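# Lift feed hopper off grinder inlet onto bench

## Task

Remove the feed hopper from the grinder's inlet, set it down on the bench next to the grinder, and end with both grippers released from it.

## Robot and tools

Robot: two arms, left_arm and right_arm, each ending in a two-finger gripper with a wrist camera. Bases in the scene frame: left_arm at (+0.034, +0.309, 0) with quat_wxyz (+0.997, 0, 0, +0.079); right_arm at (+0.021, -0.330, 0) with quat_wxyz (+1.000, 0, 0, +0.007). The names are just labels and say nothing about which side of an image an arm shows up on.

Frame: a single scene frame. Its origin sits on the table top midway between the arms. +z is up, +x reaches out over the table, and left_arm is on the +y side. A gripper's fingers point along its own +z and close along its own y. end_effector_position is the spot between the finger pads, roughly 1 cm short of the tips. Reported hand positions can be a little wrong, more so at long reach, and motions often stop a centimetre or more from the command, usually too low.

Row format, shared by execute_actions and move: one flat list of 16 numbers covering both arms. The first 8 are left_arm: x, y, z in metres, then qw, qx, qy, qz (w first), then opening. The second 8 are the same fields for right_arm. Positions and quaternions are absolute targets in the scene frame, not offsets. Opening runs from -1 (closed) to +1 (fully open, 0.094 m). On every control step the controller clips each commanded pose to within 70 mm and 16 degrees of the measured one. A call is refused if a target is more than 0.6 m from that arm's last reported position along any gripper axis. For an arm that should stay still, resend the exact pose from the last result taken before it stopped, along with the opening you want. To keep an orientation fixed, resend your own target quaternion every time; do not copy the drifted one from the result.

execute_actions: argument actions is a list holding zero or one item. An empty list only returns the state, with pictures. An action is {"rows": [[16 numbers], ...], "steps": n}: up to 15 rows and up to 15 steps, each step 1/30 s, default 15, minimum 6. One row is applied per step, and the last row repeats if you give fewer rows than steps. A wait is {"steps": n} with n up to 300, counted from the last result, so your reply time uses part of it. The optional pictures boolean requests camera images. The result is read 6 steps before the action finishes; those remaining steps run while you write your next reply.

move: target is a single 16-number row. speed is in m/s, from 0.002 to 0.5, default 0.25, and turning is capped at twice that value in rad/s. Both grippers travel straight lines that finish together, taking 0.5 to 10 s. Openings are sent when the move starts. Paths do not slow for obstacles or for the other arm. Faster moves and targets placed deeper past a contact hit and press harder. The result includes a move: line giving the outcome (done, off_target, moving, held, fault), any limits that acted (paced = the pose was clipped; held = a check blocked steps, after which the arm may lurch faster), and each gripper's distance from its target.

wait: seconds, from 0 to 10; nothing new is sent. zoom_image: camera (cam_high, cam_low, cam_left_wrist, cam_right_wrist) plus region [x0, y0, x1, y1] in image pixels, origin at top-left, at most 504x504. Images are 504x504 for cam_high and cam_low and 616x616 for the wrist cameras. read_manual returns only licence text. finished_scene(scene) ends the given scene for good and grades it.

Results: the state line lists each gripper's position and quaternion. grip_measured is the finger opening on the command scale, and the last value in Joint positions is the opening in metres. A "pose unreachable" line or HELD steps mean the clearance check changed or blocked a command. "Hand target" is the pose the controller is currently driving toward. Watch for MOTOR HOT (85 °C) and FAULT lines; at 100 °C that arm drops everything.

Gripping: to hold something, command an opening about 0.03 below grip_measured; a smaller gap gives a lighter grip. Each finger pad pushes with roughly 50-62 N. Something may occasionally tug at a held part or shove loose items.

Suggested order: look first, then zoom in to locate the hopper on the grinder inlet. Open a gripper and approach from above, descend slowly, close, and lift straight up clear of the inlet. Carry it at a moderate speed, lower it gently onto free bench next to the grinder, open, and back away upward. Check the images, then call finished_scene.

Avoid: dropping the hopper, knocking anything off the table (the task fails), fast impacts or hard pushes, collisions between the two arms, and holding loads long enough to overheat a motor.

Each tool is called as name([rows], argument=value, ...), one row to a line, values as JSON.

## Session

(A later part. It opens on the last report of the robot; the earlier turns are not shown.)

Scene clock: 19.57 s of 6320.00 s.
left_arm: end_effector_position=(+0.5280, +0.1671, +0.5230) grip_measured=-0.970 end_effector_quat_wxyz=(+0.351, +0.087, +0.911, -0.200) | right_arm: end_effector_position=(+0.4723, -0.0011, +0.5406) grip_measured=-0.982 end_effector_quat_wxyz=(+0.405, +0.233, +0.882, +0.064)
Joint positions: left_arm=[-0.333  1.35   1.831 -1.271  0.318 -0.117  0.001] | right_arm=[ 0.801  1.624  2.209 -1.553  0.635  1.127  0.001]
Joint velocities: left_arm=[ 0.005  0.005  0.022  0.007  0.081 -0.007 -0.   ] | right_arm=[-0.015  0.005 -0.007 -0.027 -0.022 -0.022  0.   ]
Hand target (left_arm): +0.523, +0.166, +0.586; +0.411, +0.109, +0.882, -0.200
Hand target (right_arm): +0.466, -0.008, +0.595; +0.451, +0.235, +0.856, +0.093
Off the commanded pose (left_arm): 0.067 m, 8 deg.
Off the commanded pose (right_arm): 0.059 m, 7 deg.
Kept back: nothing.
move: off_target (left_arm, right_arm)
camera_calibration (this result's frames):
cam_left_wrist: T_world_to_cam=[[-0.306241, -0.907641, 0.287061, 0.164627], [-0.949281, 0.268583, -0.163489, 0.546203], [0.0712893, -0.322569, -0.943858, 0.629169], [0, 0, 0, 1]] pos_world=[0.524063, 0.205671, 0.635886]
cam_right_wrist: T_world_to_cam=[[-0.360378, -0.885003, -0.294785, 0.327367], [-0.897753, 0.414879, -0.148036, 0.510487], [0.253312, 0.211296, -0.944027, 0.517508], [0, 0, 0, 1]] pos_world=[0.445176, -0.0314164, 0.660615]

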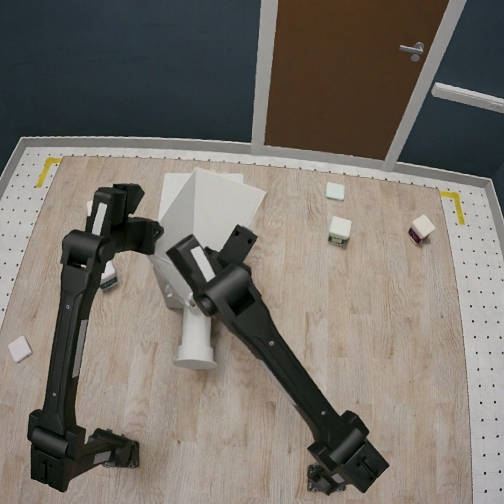

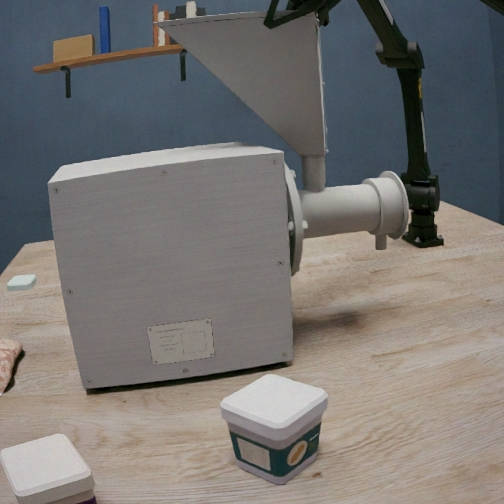

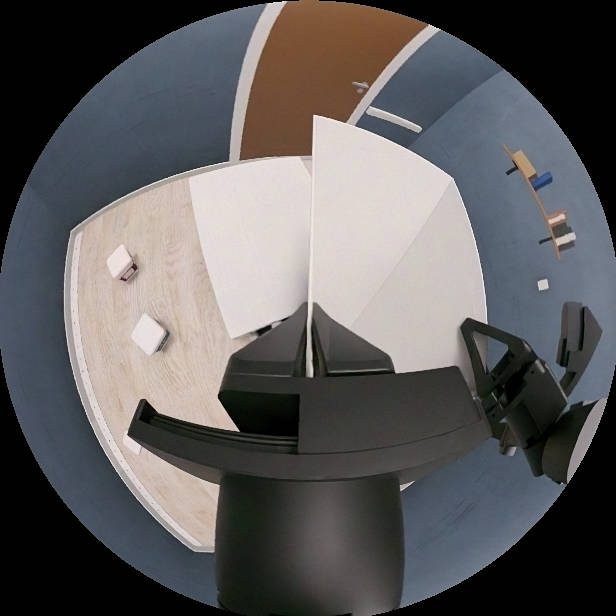

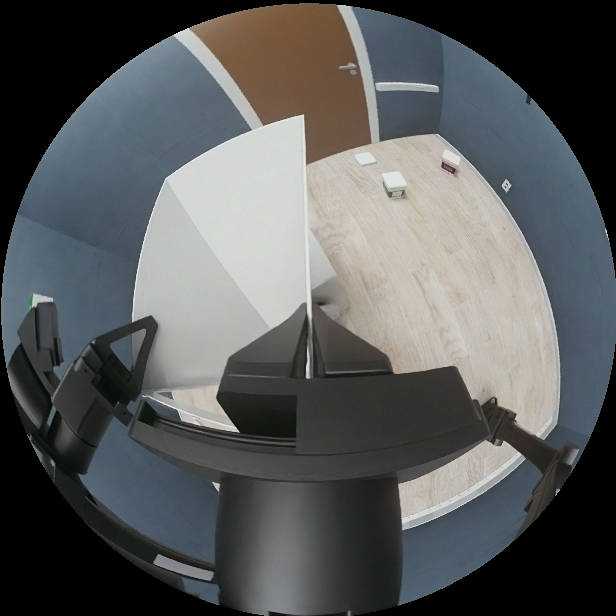

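move(target=[0.495,0.188,0.61,0.46,-0.12,0.87,-0.09,-1,0.525,0.01,0.62,0.42,0,0.89,0.2,-1], speed=0.06)

move(target=[0.53,0.165,0.62,0.414,0.11,0.882,-0.2,-1,0.472,-0.002,0.63,0.452,0.233,0.858,0.088,-1], speed=0.06)

Scene clock: 24.53 s of 6320.00 s.
left_arm: end_effector_position=(+0.5060, +0.1850, +0.5257) grip_measured=-0.952 end_effector_quat_wxyz=(+0.373, -0.110, +0.918, -0.072) | right_arm: end_effector_position=(+0.5219, +0.0061, +0.5375) grip_measured=-0.982 end_effector_quat_wxyz=(+0.346, +0.026, +0.925, +0.156)
Joint positions: left_arm=[-0.476  1.3    1.814 -1.321 -0.173 -0.486  0.002] | right_arm=[ 0.626  1.636  2.215 -1.386  0.17   0.627  0.001]
Joint velocities: left_arm=[-0.015 -0.005 -0.007 -0.017 -0.007  0.051  0.001] | right_arm=[-0.015 -0.005 -0.007  0.012 -0.007 -0.022 -0.   ]
Hand target (left_arm): +0.488, +0.192, +0.602; +0.463, -0.124, +0.872, -0.096
Hand target (right_arm): +0.514, +0.003, +0.615; +0.419, +0.002, +0.887, +0.196
Off the commanded pose (left_arm): 0.085 m, 12 deg; position clipped at the last step of the last action.
Off the commanded pose (right_arm): 0.083 m, 11 deg; position clipped at the last step of the last action.
Kept back: nothing.
move: off_target (left_arm, right_arm); limits=paced
camera_calibration (this result's frames):
cam_left_wrist: T_world_to_cam=[[0.14164, -0.970021, 0.197479, 0.00541005], [-0.975505, -0.17069, -0.138761, 0.602432], [0.168309, -0.172988, -0.970437, 0.576263], [0, 0, 0, 1]] pos_world=[0.489919, 0.207764, 0.641753]
cam_right_wrist: T_world_to_cam=[[0.0602844, -0.951996, -0.300117, 0.134339], [-0.996243, -0.038657, -0.0774918, 0.567821], [0.0621703, 0.303661, -0.95075, 0.603284], [0, 0, 0, 1]] pos_world=[0.520083, -0.0333532, 0.657891]

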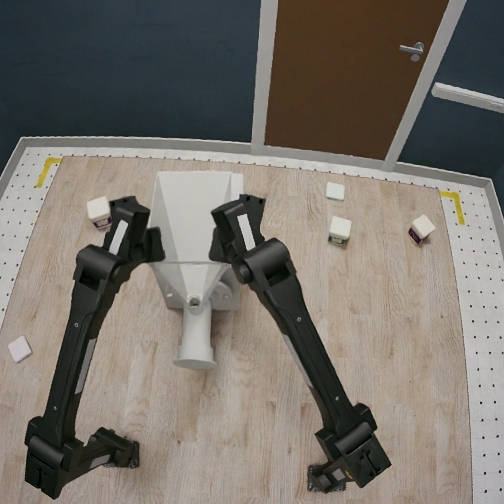

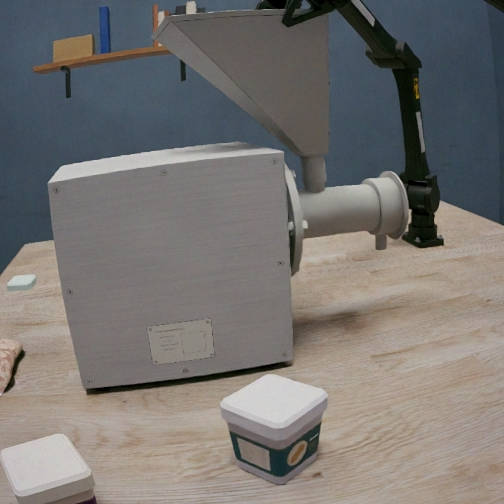

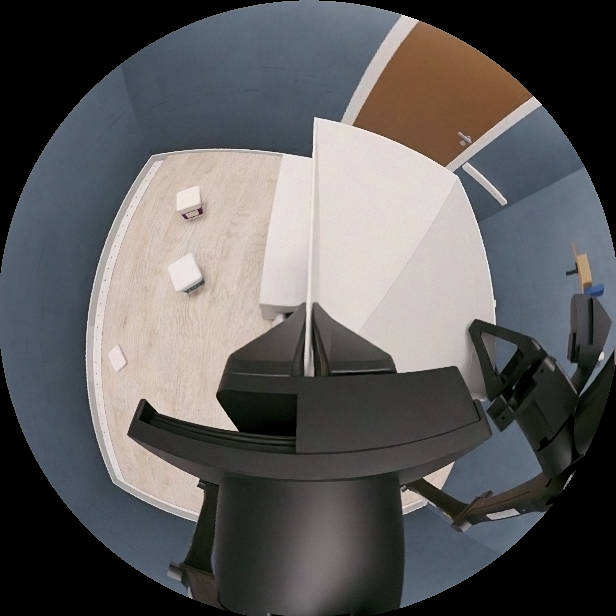

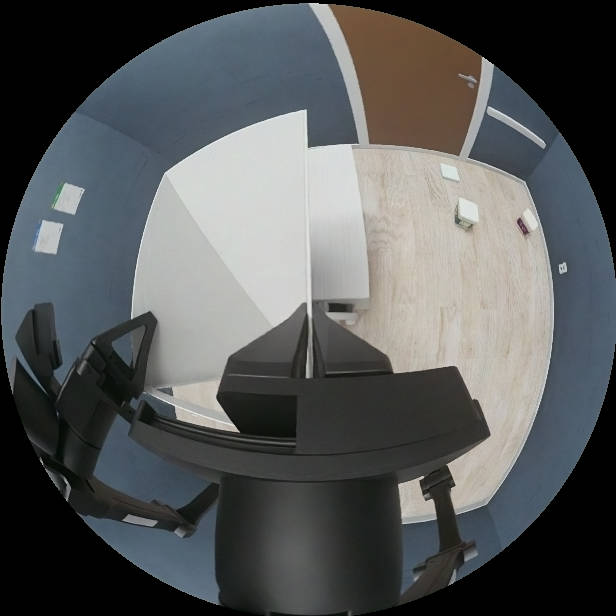

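Scene clock: 29.23 s of 6320.00 s.
left_arm: end_effector_position=(+0.5291, +0.1709, +0.5573) grip_measured=-0.968 end_effector_quat_wxyz=(+0.350, +0.079, +0.912, -0.199) | right_arm: end_effector_position=(+0.4751, +0.0007, +0.5772) grip_measured=-0.982 end_effector_quat_wxyz=(+0.408, +0.231, +0.881, +0.070)
Joint positions: left_arm=[-0.326  1.404  1.989 -1.377  0.317 -0.125  0.002] | right_arm=[ 0.798  1.719  2.453 -1.685  0.63   1.116  0.001]
Joint velocities: left_arm=[-0.015 -0.005  0.002 -0.007 -0.022  0.022  0.   ] | right_arm=[-0.005  0.005  0.012  0.012 -0.066  0.022 -0.   ]
Hand target (left_arm): +0.523, +0.166, +0.616; +0.412, +0.109, +0.882, -0.201
Hand target (right_arm): +0.466, -0.008, +0.625; +0.452, +0.235, +0.855, +0.095
Off the commanded pose (left_arm): 0.063 m, 9 deg.
Off the commanded pose (right_arm): 0.053 m, 6 deg.
Kept back: nothing.
move: off_target (left_arm, right_arm)
camera_calibration (this result's frames):
cam_left_wrist: T_world_to_cam=[[-0.292288, -0.910751, 0.29172, 0.149127], [-0.953695, 0.25496, -0.159568, 0.554268], [0.07095, -0.324851, -0.9431, 0.66287], [0, 0, 0, 1]] pos_world=[0.52516, 0.209836, 0.670093]
cam_right_wrist: T_world_to_cam=[[-0.351633, -0.88548, -0.303774, 0.341781], [-0.899558, 0.409432, -0.152184, 0.520908], [0.259131, 0.21975, -0.940511, 0.546165], [0, 0, 0, 1]] pos_world=[0.44724, -0.0306553, 0.696773]

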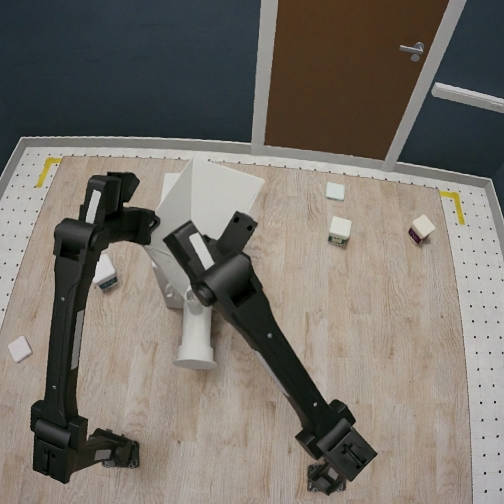

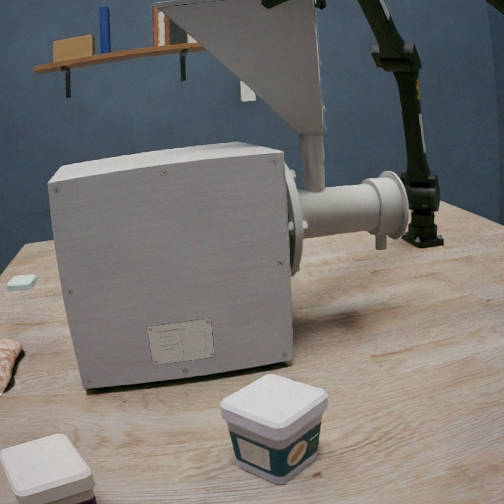

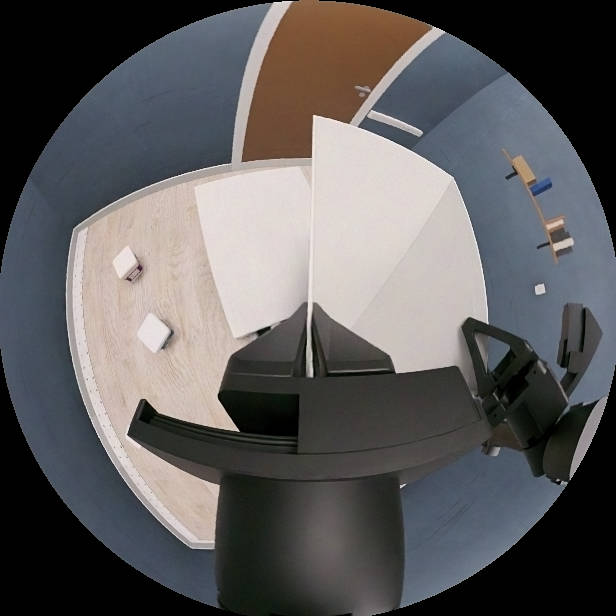

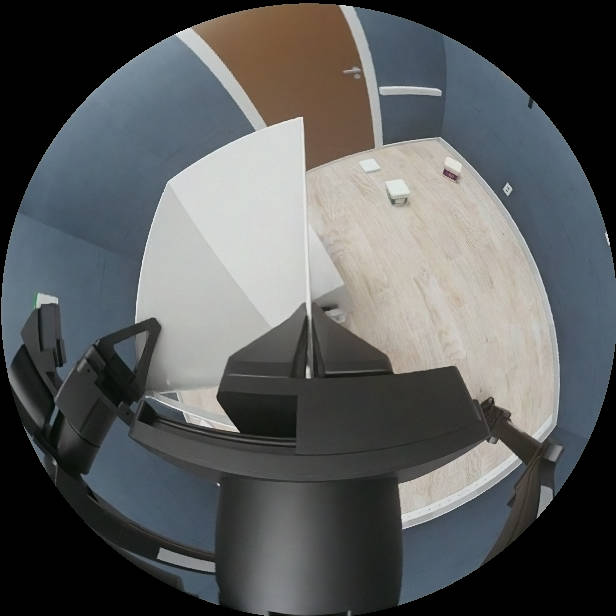

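move(target=[0.505,0.18,0.645,0.44,-0.03,0.89,-0.125,-1,0.5,0.002,0.655,0.46,0.1,0.87,0.15,-1], speed=0.04)

move(target=[0.5,0.18,0.665,0.46,-0.03,0.88,-0.125,-1,0.495,0.002,0.675,0.48,0.1,0.86,0.15,-1], speed=0.04)

Scene clock: 34.00 s of 6320.00 s.
left_arm: end_effector_position=(+0.5148, +0.1879, +0.5936) grip_measured=-0.952 end_effector_quat_wxyz=(+0.397, -0.034, +0.910, -0.116) | right_arm: end_effector_position=(+0.5037, +0.0067, +0.6073) grip_measured=-0.979 end_effector_quat_wxyz=(+0.417, +0.106, +0.893, +0.128)
Joint positions: left_arm=[-0.405  1.372  2.053 -1.399  0.    -0.321  0.002] | right_arm=[ 0.717  1.713  2.492 -1.526  0.425  0.779  0.001]
Joint velocities: left_arm=[ 0.005 -0.015 -0.017 -0.012 -0.066 -0.051 -0.002] | right_arm=[-0.005 -0.005  0.002 -0.007 -0.037  0.066 -0.001]
Hand target (left_arm): +0.501, +0.183, +0.642; +0.442, -0.031, +0.887, -0.129
Hand target (right_arm): +0.495, -0.002, +0.653; +0.460, +0.102, +0.869, +0.150
Off the commanded pose (left_arm): 0.053 m, 6 deg.
Off the commanded pose (right_arm): 0.048 m, 6 deg.
Kept back: nothing.
move: off_target (left_arm, right_arm); limits=paced
camera_calibration (this result's frames):
cam_left_wrist: T_world_to_cam=[[-0.0370841, -0.974569, 0.220998, 0.072474], [-0.978527, -0.00945696, -0.205904, 0.632059], [0.202757, -0.223888, -0.953291, 0.622894], [0, 0, 0, 1]] pos_world=[0.494878, 0.216067, 0.707926]
cam_right_wrist: T_world_to_cam=[[-0.0849055, -0.946942, -0.309986, 0.236051], [-0.967382, 0.152864, -0.202001, 0.614901], [0.238669, 0.282724, -0.929034, 0.568656], [0, 0, 0, 1]] pos_world=[0.479166, -0.0312427, 0.725684]

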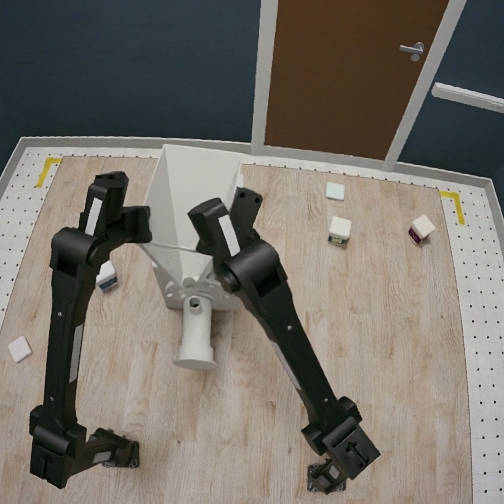

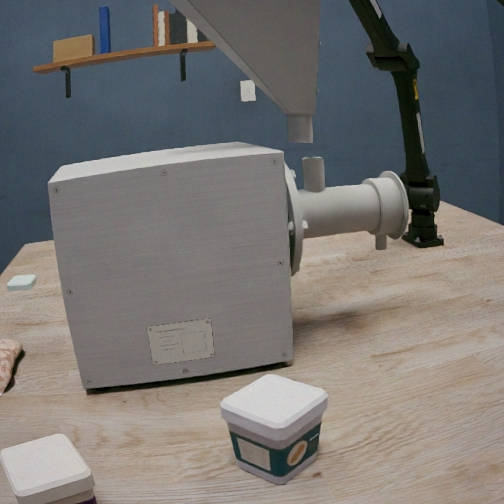

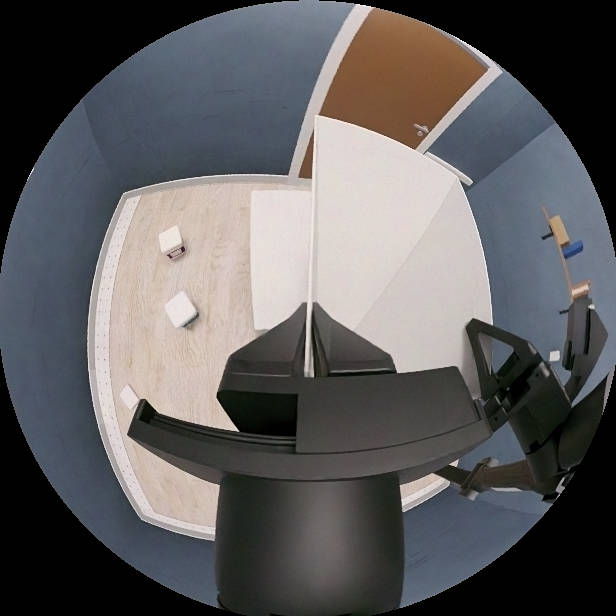

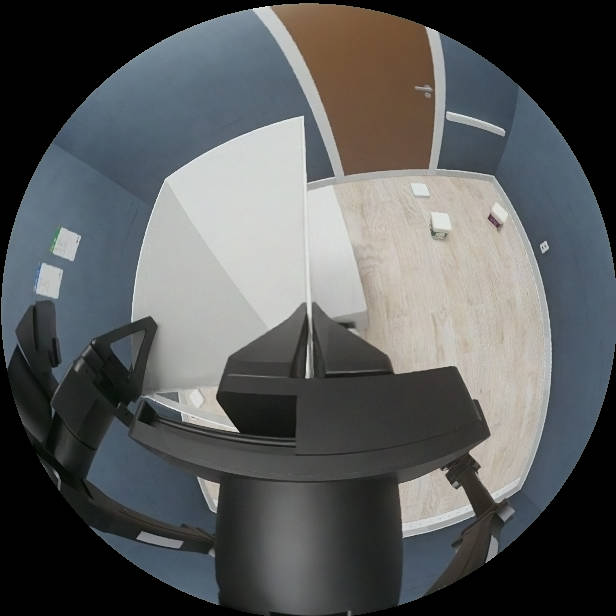

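Scene clock: 36.33 s of 6320.00 s.
left_arm: end_effector_position=(+0.5088, +0.1856, +0.6195) grip_measured=-0.957 end_effector_quat_wxyz=(+0.420, -0.036, +0.899, -0.117) | right_arm: end_effector_position=(+0.4998, +0.0031, +0.6322) grip_measured=-0.979 end_effector_quat_wxyz=(+0.440, +0.100, +0.883, +0.133)
Joint positions: left_arm=[-0.422  1.375  2.112 -1.406 -0.026 -0.332  0.002] | right_arm=[ 0.722  1.727  2.569 -1.537  0.444  0.75   0.001]
Joint velocities: left_arm=[ 0.005  0.005  0.002 -0.012  0.007  0.007  0.001] | right_arm=[ 0.005 -0.005  0.022 -0.017 -0.051  0.022 -0.001]
Hand target (left_arm): +0.497, +0.182, +0.663; +0.460, -0.031, +0.878, -0.127
Hand target (right_arm): +0.490, -0.002, +0.672; +0.480, +0.101, +0.858, +0.153
Off the commanded pose (left_arm): 0.047 m, 5 deg.
Off the commanded pose (right_arm): 0.043 m, 6 deg.
Kept back: nothing.
move: off_target (left_arm, right_arm)
camera_calibration (this result's frames):
cam_left_wrist: T_world_to_cam=[[-0.038344, -0.973881, 0.223798, 0.0629849], [-0.966727, -0.0205336, -0.254987, 0.657986], [0.252922, -0.226128, -0.940689, 0.615308], [0, 0, 0, 1]] pos_world=[0.482882, 0.213989, 0.732496]
cam_right_wrist: T_world_to_cam=[[-0.0614637, -0.946547, -0.316657, 0.232543], [-0.956905, 0.146097, -0.250974, 0.642504], [0.283821, 0.287585, -0.914735, 0.562099], [0, 0, 0, 1]] pos_world=[0.469573, -0.0354059, 0.74906]

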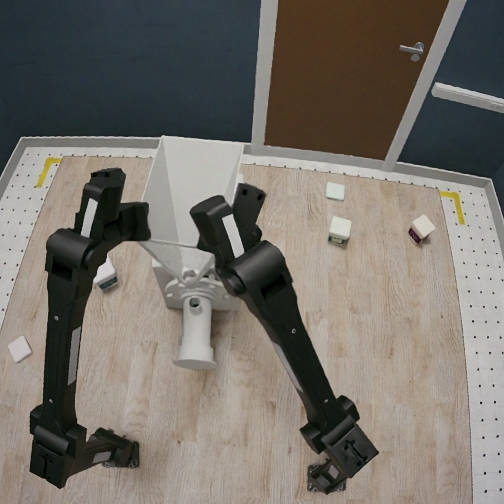

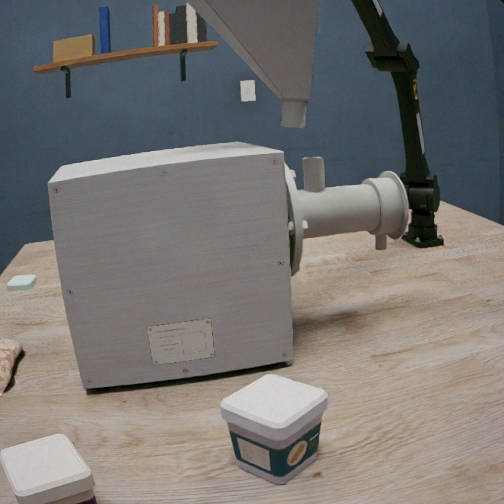

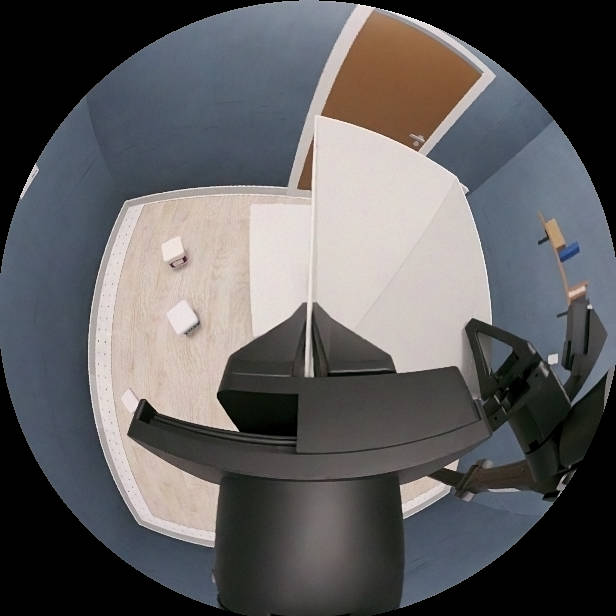

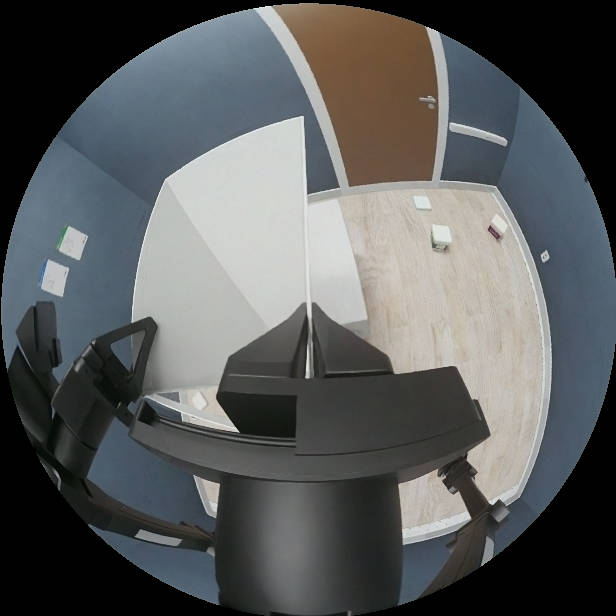

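move(target=[0.44,-0.16,0.66,0.46,-0.03,0.88,-0.125,-1,0.435,-0.338,0.665,0.46,0.09,0.87,0.155,-1], speed=0.1)

move(target=[0.44,-0.17,0.45,0.33,-0.04,0.935,-0.12,-1,0.435,-0.348,0.46,0.33,0.1,0.925,0.15,-1], speed=0.1)

move(target=[0.48,-0.17,0.26,0,-0.08,0.99,-0.096,-1,0.475,-0.348,0.27,0,0.14,0.98,0.111,-1], speed=0.08)

Scene clock: 40.70 s of 6320.00 s.
left_arm: end_effector_position=(+0.4547, -0.1484, +0.6277) grip_measured=-0.966 end_effector_quat_wxyz=(+0.467, -0.041, +0.872, -0.139) | right_arm: end_effector_position=(+0.4415, -0.3264, +0.6334) grip_measured=-0.983 end_effector_quat_wxyz=(+0.429, +0.071, +0.890, +0.139)
Joint positions: left_arm=[-1.146  1.933  2.857 -1.622 -0.616 -0.788  0.002] | right_arm=[-0.112  1.229  2.017 -1.449 -0.265  0.192  0.001]
Joint velocities: left_arm=[ 0.005 -0.015 -0.007 -0.007 -0.081 -0.037  0.001] | right_arm=[-0.024 -0.015 -0.012 -0.002 -0.051 -0.066  0.   ]
Hand target (left_arm): +0.439, -0.153, +0.659; +0.497, -0.020, +0.852, -0.161
Hand target (right_arm): +0.429, -0.330, +0.661; +0.463, +0.082, +0.871, +0.142
Off the commanded pose (left_arm): 0.037 m, 2 deg.
Off the commanded pose (right_arm): 0.034 m, 5 deg.
elbow stopped short (left arm): the move would have taken joint 3 (elbow) straighter than the controller allows; a more bent joint 3 avoids this.
Kept back: nothing.
move: off_target (left_arm, right_arm)
camera_calibration (this result's frames):
cam_left_wrist: T_world_to_cam=[[-0.0618248, -0.962468, 0.264259, -0.279162], [-0.93363, -0.0378366, -0.356234, 0.64685], [0.352862, -0.268744, -0.89625, 0.481569], [0, 0, 0, 1]] pos_world=[0.416732, -0.114791, 0.735807]
cam_right_wrist: T_world_to_cam=[[-0.00925555, -0.953248, -0.302048, -0.117041], [-0.967573, 0.0847875, -0.237936, 0.611566], [0.252422, 0.290051, -0.923122, 0.694474], [0, 0, 0, 1]] pos_world=[0.41535, -0.364856, 0.751246]

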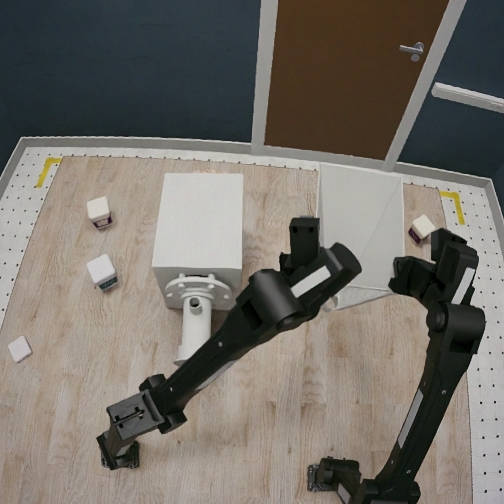

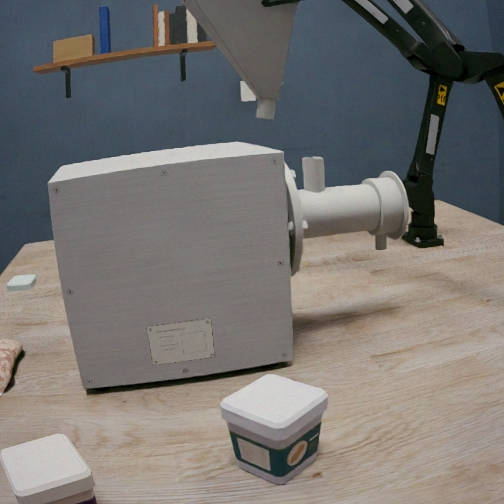

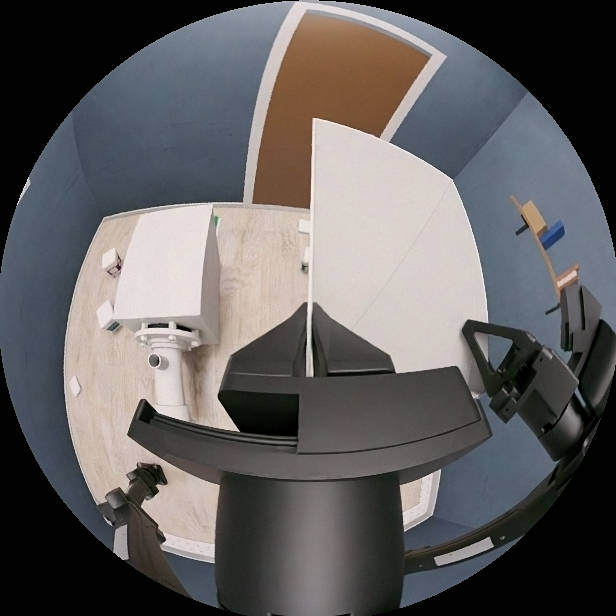

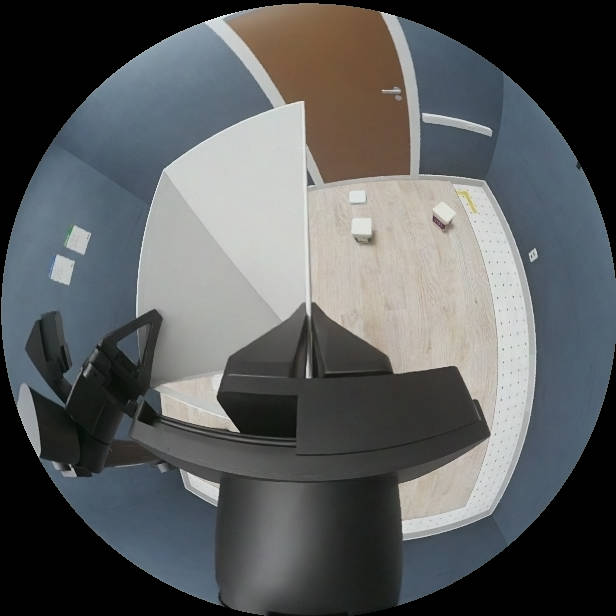

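Scene clock: 42.87 s of 6320.00 s.
left_arm: end_effector_position=(+0.4492, -0.1723, +0.4213) grip_measured=-0.969 end_effector_quat_wxyz=(+0.309, -0.049, +0.945, -0.096) | right_arm: end_effector_position=(+0.4409, -0.3468, +0.4168) grip_measured=-0.983 end_effector_quat_wxyz=(+0.271, +0.103, +0.945, +0.148)
Joint positions: left_arm=[-1.126  1.751  2.099 -1.391 -0.415 -0.957  0.001] | right_arm=[-0.181  1.147  1.454 -1.325 -0.317  0.142  0.001]
Joint velocities: left_arm=[-0.015 -0.015 -0.002  0.007 -0.037  0.037  0.001] | right_arm=[-0.015 -0.034  0.032 -0.007  0.007 -0.051  0.   ]
Hand target (left_arm): +0.440, -0.170, +0.450; +0.331, -0.040, +0.936, -0.117
Hand target (right_arm): +0.438, -0.348, +0.460; +0.330, +0.099, +0.927, +0.147
Off the commanded pose (left_arm): 0.030 m, 4 deg.
Off the commanded pose (right_arm): 0.044 m, 7 deg.
Kept back: nothing.
move: off_target (left_arm, right_arm)
camera_calibration (this result's frames):
cam_left_wrist: T_world_to_cam=[[0.0228675, -0.980274, 0.196314, -0.260435], [-0.999543, -0.0263044, -0.014917, 0.45509], [0.0197866, -0.195883, -0.980428, 0.489678], [0, 0, 0, 1]] pos_world=[0.451149, -0.147407, 0.53801]
cam_right_wrist: T_world_to_cam=[[-0.115029, -0.936919, -0.330077, -0.13789], [-0.991103, 0.0858476, 0.101714, 0.430373], [-0.0669613, 0.33884, -0.938458, 0.664757], [0, 0, 0, 1]] pos_world=[0.455195, -0.391385, 0.534557]

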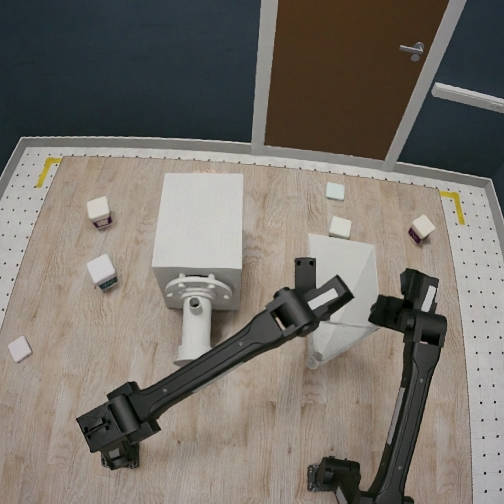

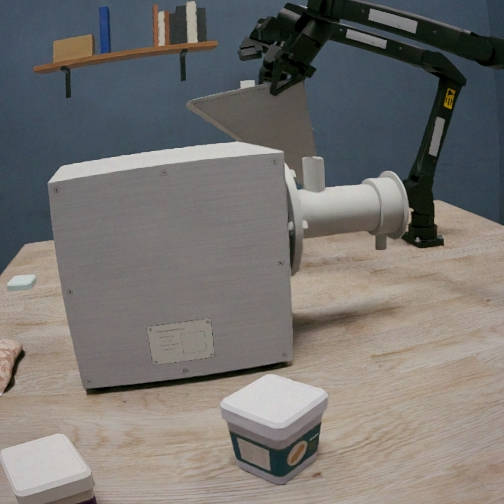

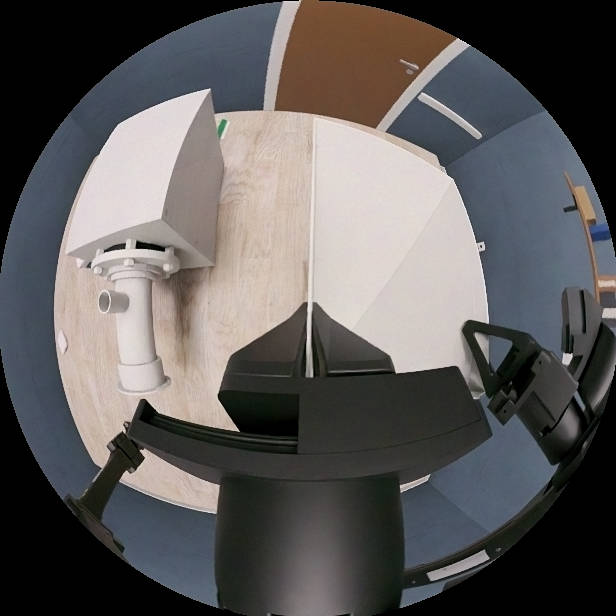

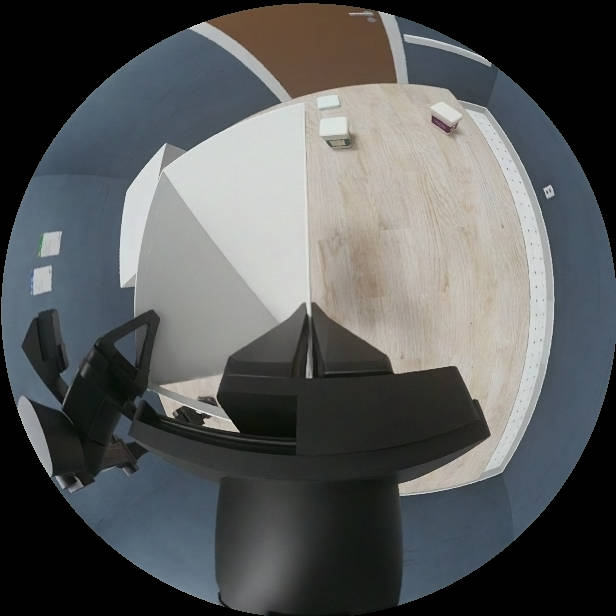

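Scene clock: 47.17 s of 6320.00 s.
left_arm: end_effector_position=(+0.4683, -0.1742, +0.2336) grip_measured=-0.969 end_effector_quat_wxyz=(-0.011, -0.080, +0.994, -0.079) | right_arm: end_effector_position=(+0.4612, -0.3476, +0.2311) grip_measured=-0.983 end_effector_quat_wxyz=(-0.041, +0.142, +0.982, +0.117)
Joint positions: left_arm=[-0.966  2.004  2.086 -1.545  0.117 -0.975  0.001] | right_arm=[-0.144  1.54   1.436 -1.548 -0.235  0.147  0.001]
Joint velocities: left_arm=[-0.005 -0.005 -0.007 -0.022  0.037  0.022  0.   ] | right_arm=[-0.015 -0.005 -0.002 -0.017  0.125 -0.081  0.001]
Hand target (left_arm): +0.479, -0.170, +0.260; +0.001, -0.080, +0.993, -0.091
Hand target (right_arm): +0.477, -0.349, +0.268; +0.001, +0.139, +0.984, +0.109
Off the commanded pose (left_arm): 0.029 m, 2 deg.
Off the commanded pose (right_arm): 0.041 m, 5 deg.
Kept back: nothing.
move: off_target (left_arm, right_arm)
camera_calibration (this result's frames):
cam_left_wrist: T_world_to_cam=[[0.144698, -0.978297, 0.148314, -0.27139], [-0.801604, -0.0280264, 0.597198, 0.235265], [-0.58008, -0.205302, -0.788263, 0.539341], [0, 0, 0, 1]] pos_world=[0.540721, -0.148179, 0.324894]
cam_right_wrist: T_world_to_cam=[[-0.2841, -0.934876, -0.212824, -0.146081], [-0.735225, 0.0699454, 0.674205, 0.213598], [-0.615412, 0.348015, -0.707215, 0.694761], [0, 0, 0, 1]] pos_world=[0.543105, -0.393294, 0.316247]

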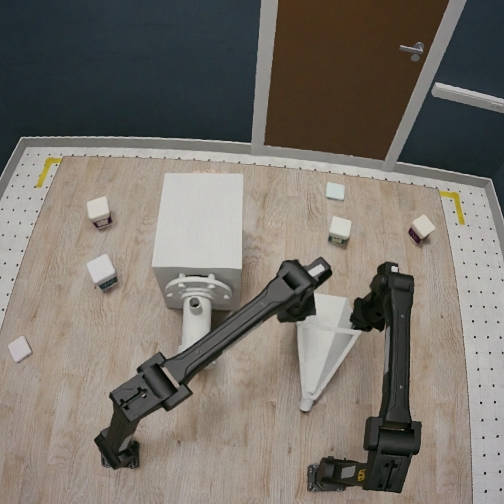

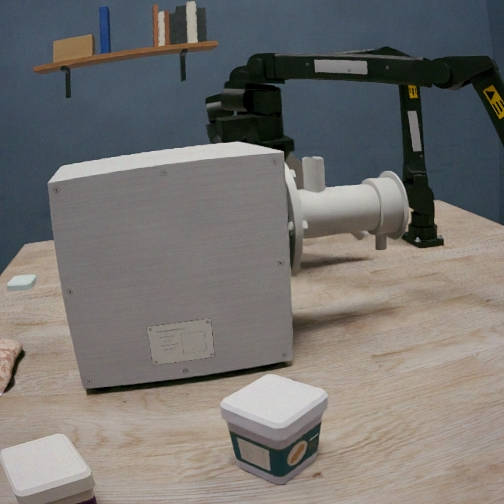

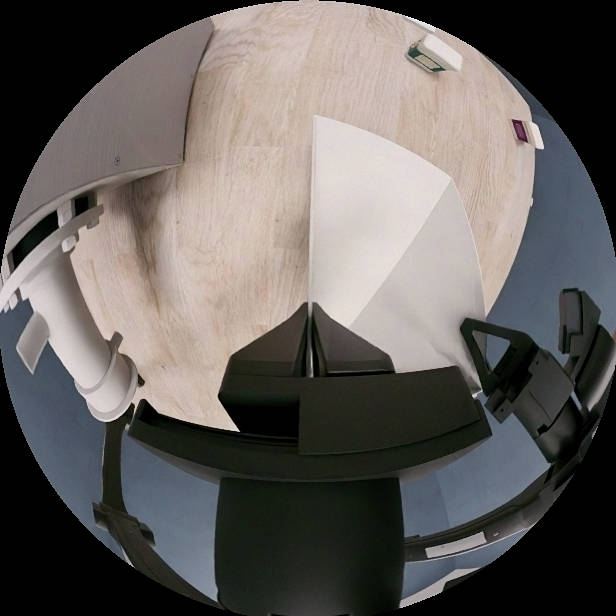

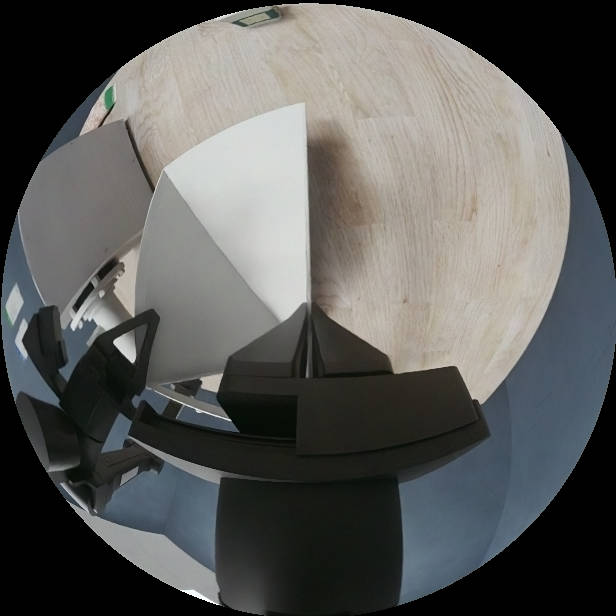

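move(target=[0.48,-0.17,0.22,0.03,-0.08,0.99,-0.096,-1,0.475,-0.348,0.225,0.04,0.14,0.98,0.111,-1], speed=0.04)

move(target=[0.48,-0.17,0.185,0.02,-0.08,0.99,-0.096,-1,0.475,-0.348,0.187,0.03,0.14,0.98,0.111,-1], speed=0.025)

Scene clock: 49.97 s of 6320.00 s.
left_arm: end_effector_position=(+0.4785, -0.1767, +0.1934) grip_measured=-0.969 end_effector_quat_wxyz=(+0.013, -0.074, +0.994, -0.082) | right_arm: end_effector_position=(+0.4707, -0.3495, +0.1934) grip_measured=-0.983 end_effector_quat_wxyz=(-0.002, +0.146, +0.982, +0.116)
Joint positions: left_arm=[-0.966  2.     1.973 -1.399  0.084 -0.962  0.001] | right_arm=[-0.144  1.529  1.326 -1.367 -0.232  0.165  0.001]
Joint velocities: left_arm=[-0.005 -0.015 -0.017  0.002 -0.037  0.037 -0.001] | right_arm=[ 0.005 -0.015  0.012  0.017 -0.022 -0.037 -0.001]
Hand target (left_arm): +0.480, -0.170, +0.220; +0.030, -0.081, +0.992, -0.097
Hand target (right_arm): +0.474, -0.348, +0.226; +0.040, +0.141, +0.983, +0.113
Off the commanded pose (left_arm): 0.027 m, 3 deg.
Off the commanded pose (right_arm): 0.032 m, 5 deg.
Kept back: nothing.
move: off_target (left_arm, right_arm)
camera_calibration (this result's frames):
cam_left_wrist: T_world_to_cam=[[0.127636, -0.979, 0.15896, -0.263423], [-0.83124, -0.0181567, 0.555617, 0.291373], [-0.541062, -0.203051, -0.816102, 0.500135], [0, 0, 0, 1]] pos_world=[0.546427, -0.151047, 0.288143]
cam_right_wrist: T_world_to_cam=[[-0.284059, -0.932933, -0.221239, -0.150803], [-0.782939, 0.0925023, 0.615183, 0.287854], [-0.553459, 0.347965, -0.756706, 0.655039], [0, 0, 0, 1]] pos_world=[0.545072, -0.395247, 0.285225]

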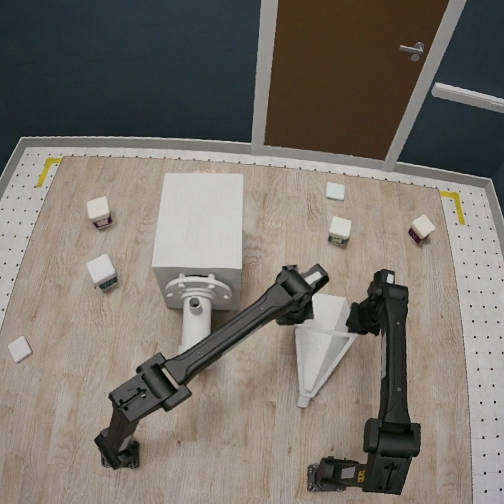

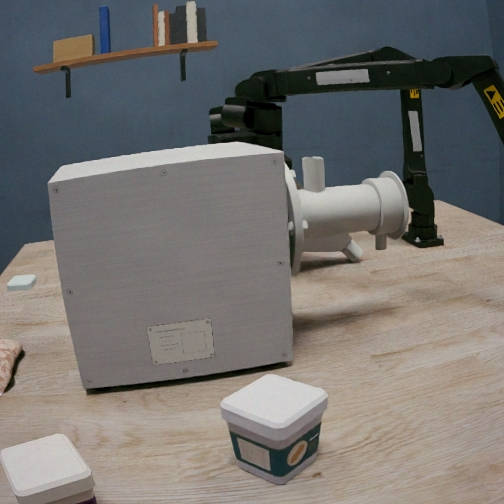

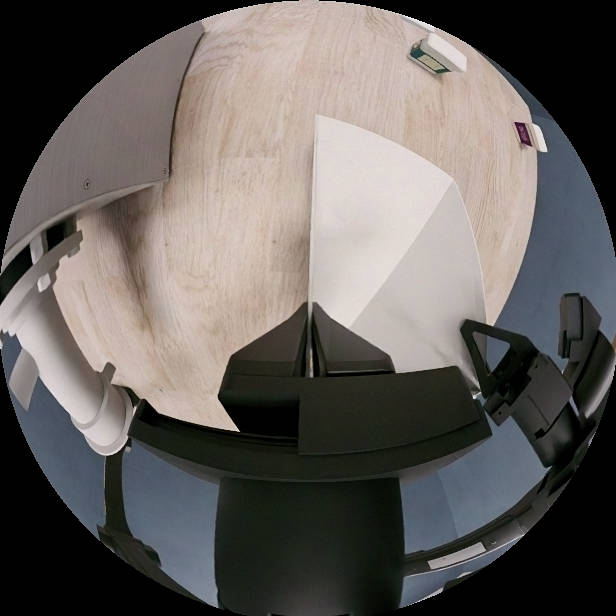

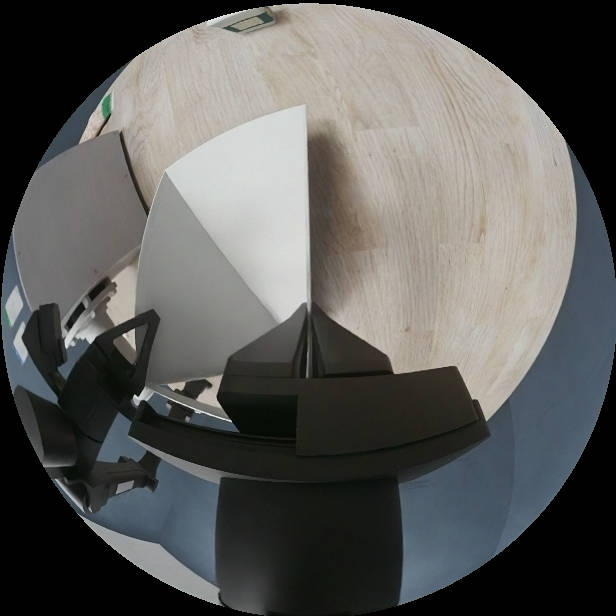

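Scene clock: 51.50 s of 6320.00 s.
left_arm: end_effector_position=(+0.4784, -0.1722, +0.1823) grip_measured=-0.971 end_effector_quat_wxyz=(+0.006, -0.086, +0.992, -0.092) | right_arm: end_effector_position=(+0.4727, -0.3447, +0.1821) grip_measured=-0.985 end_effector_quat_wxyz=(+0.012, +0.146, +0.982, +0.121)
Joint positions: left_arm=[-0.955  1.988  1.923 -1.356  0.107 -0.978  0.001] | right_arm=[-0.137  1.522  1.286 -1.304 -0.242  0.176  0.001]
Joint velocities: left_arm=[-0.005  0.015 -0.002  0.012  0.022  0.022 -0.002] | right_arm=[-0.015 -0.005  0.002 -0.007  0.007  0.066  0.   ]
Hand target (left_arm): +0.480, -0.170, +0.185; +0.019, -0.080, +0.992, -0.096
Hand target (right_arm): +0.475, -0.348, +0.188; +0.030, +0.141, +0.983, +0.112
Off the commanded pose (left_arm): 0.004 m, 2 deg.
Off the commanded pose (right_arm): 0.006 m, 2 deg.
Kept back: nothing.
move: done
camera_calibration (this result's frames):
cam_left_wrist: T_world_to_cam=[[0.15278, -0.9724, 0.17634, -0.271287], [-0.821818, -0.0259067, 0.569161, 0.289207], [-0.548884, -0.231876, -0.803094, 0.488309], [0, 0, 0, 1]] pos_world=[0.547147, -0.14308, 0.275391]
cam_right_wrist: T_world_to_cam=[[-0.280231, -0.9307, -0.235089, -0.146776], [-0.800138, 0.0911694, 0.592847, 0.30772], [-0.53033, 0.354238, -0.770237, 0.639596], [0, 0, 0, 1]] pos_world=[0.544284, -0.391229, 0.275704]

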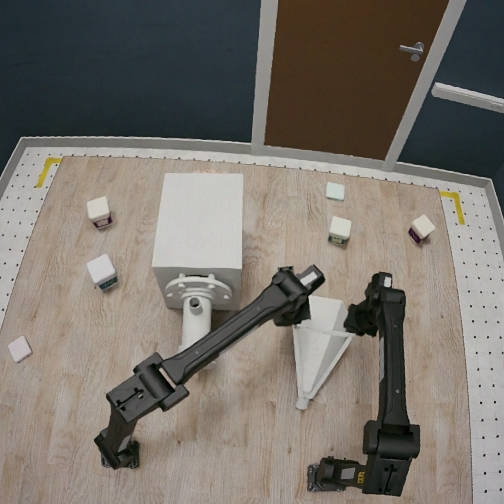

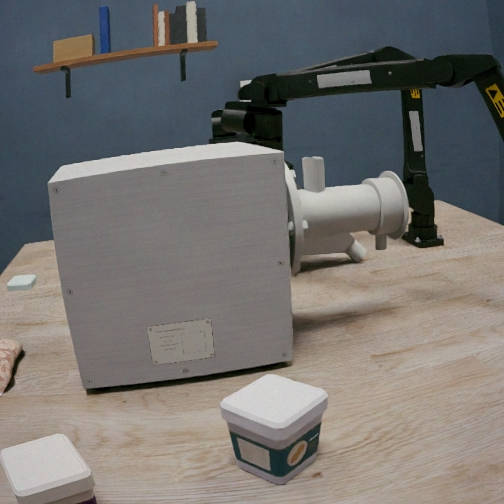

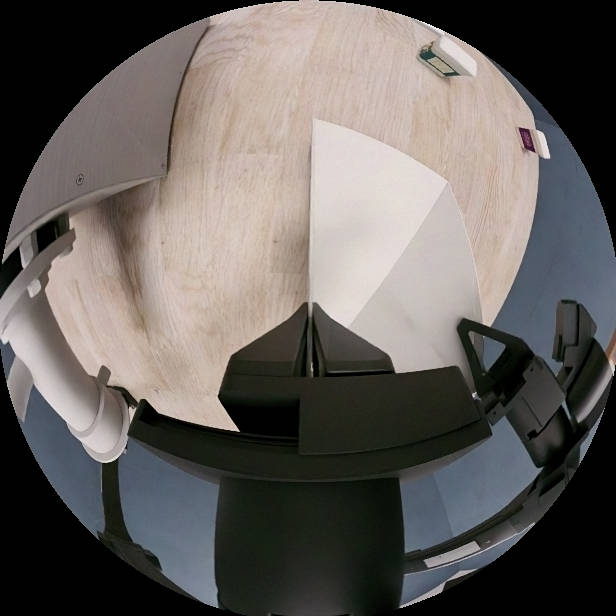

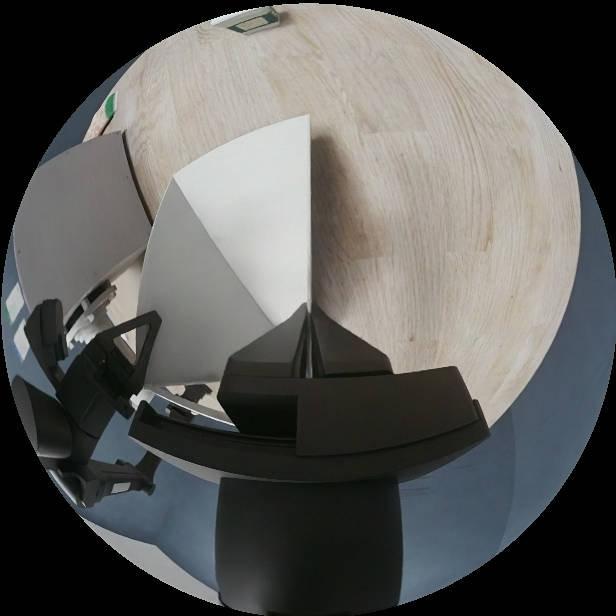

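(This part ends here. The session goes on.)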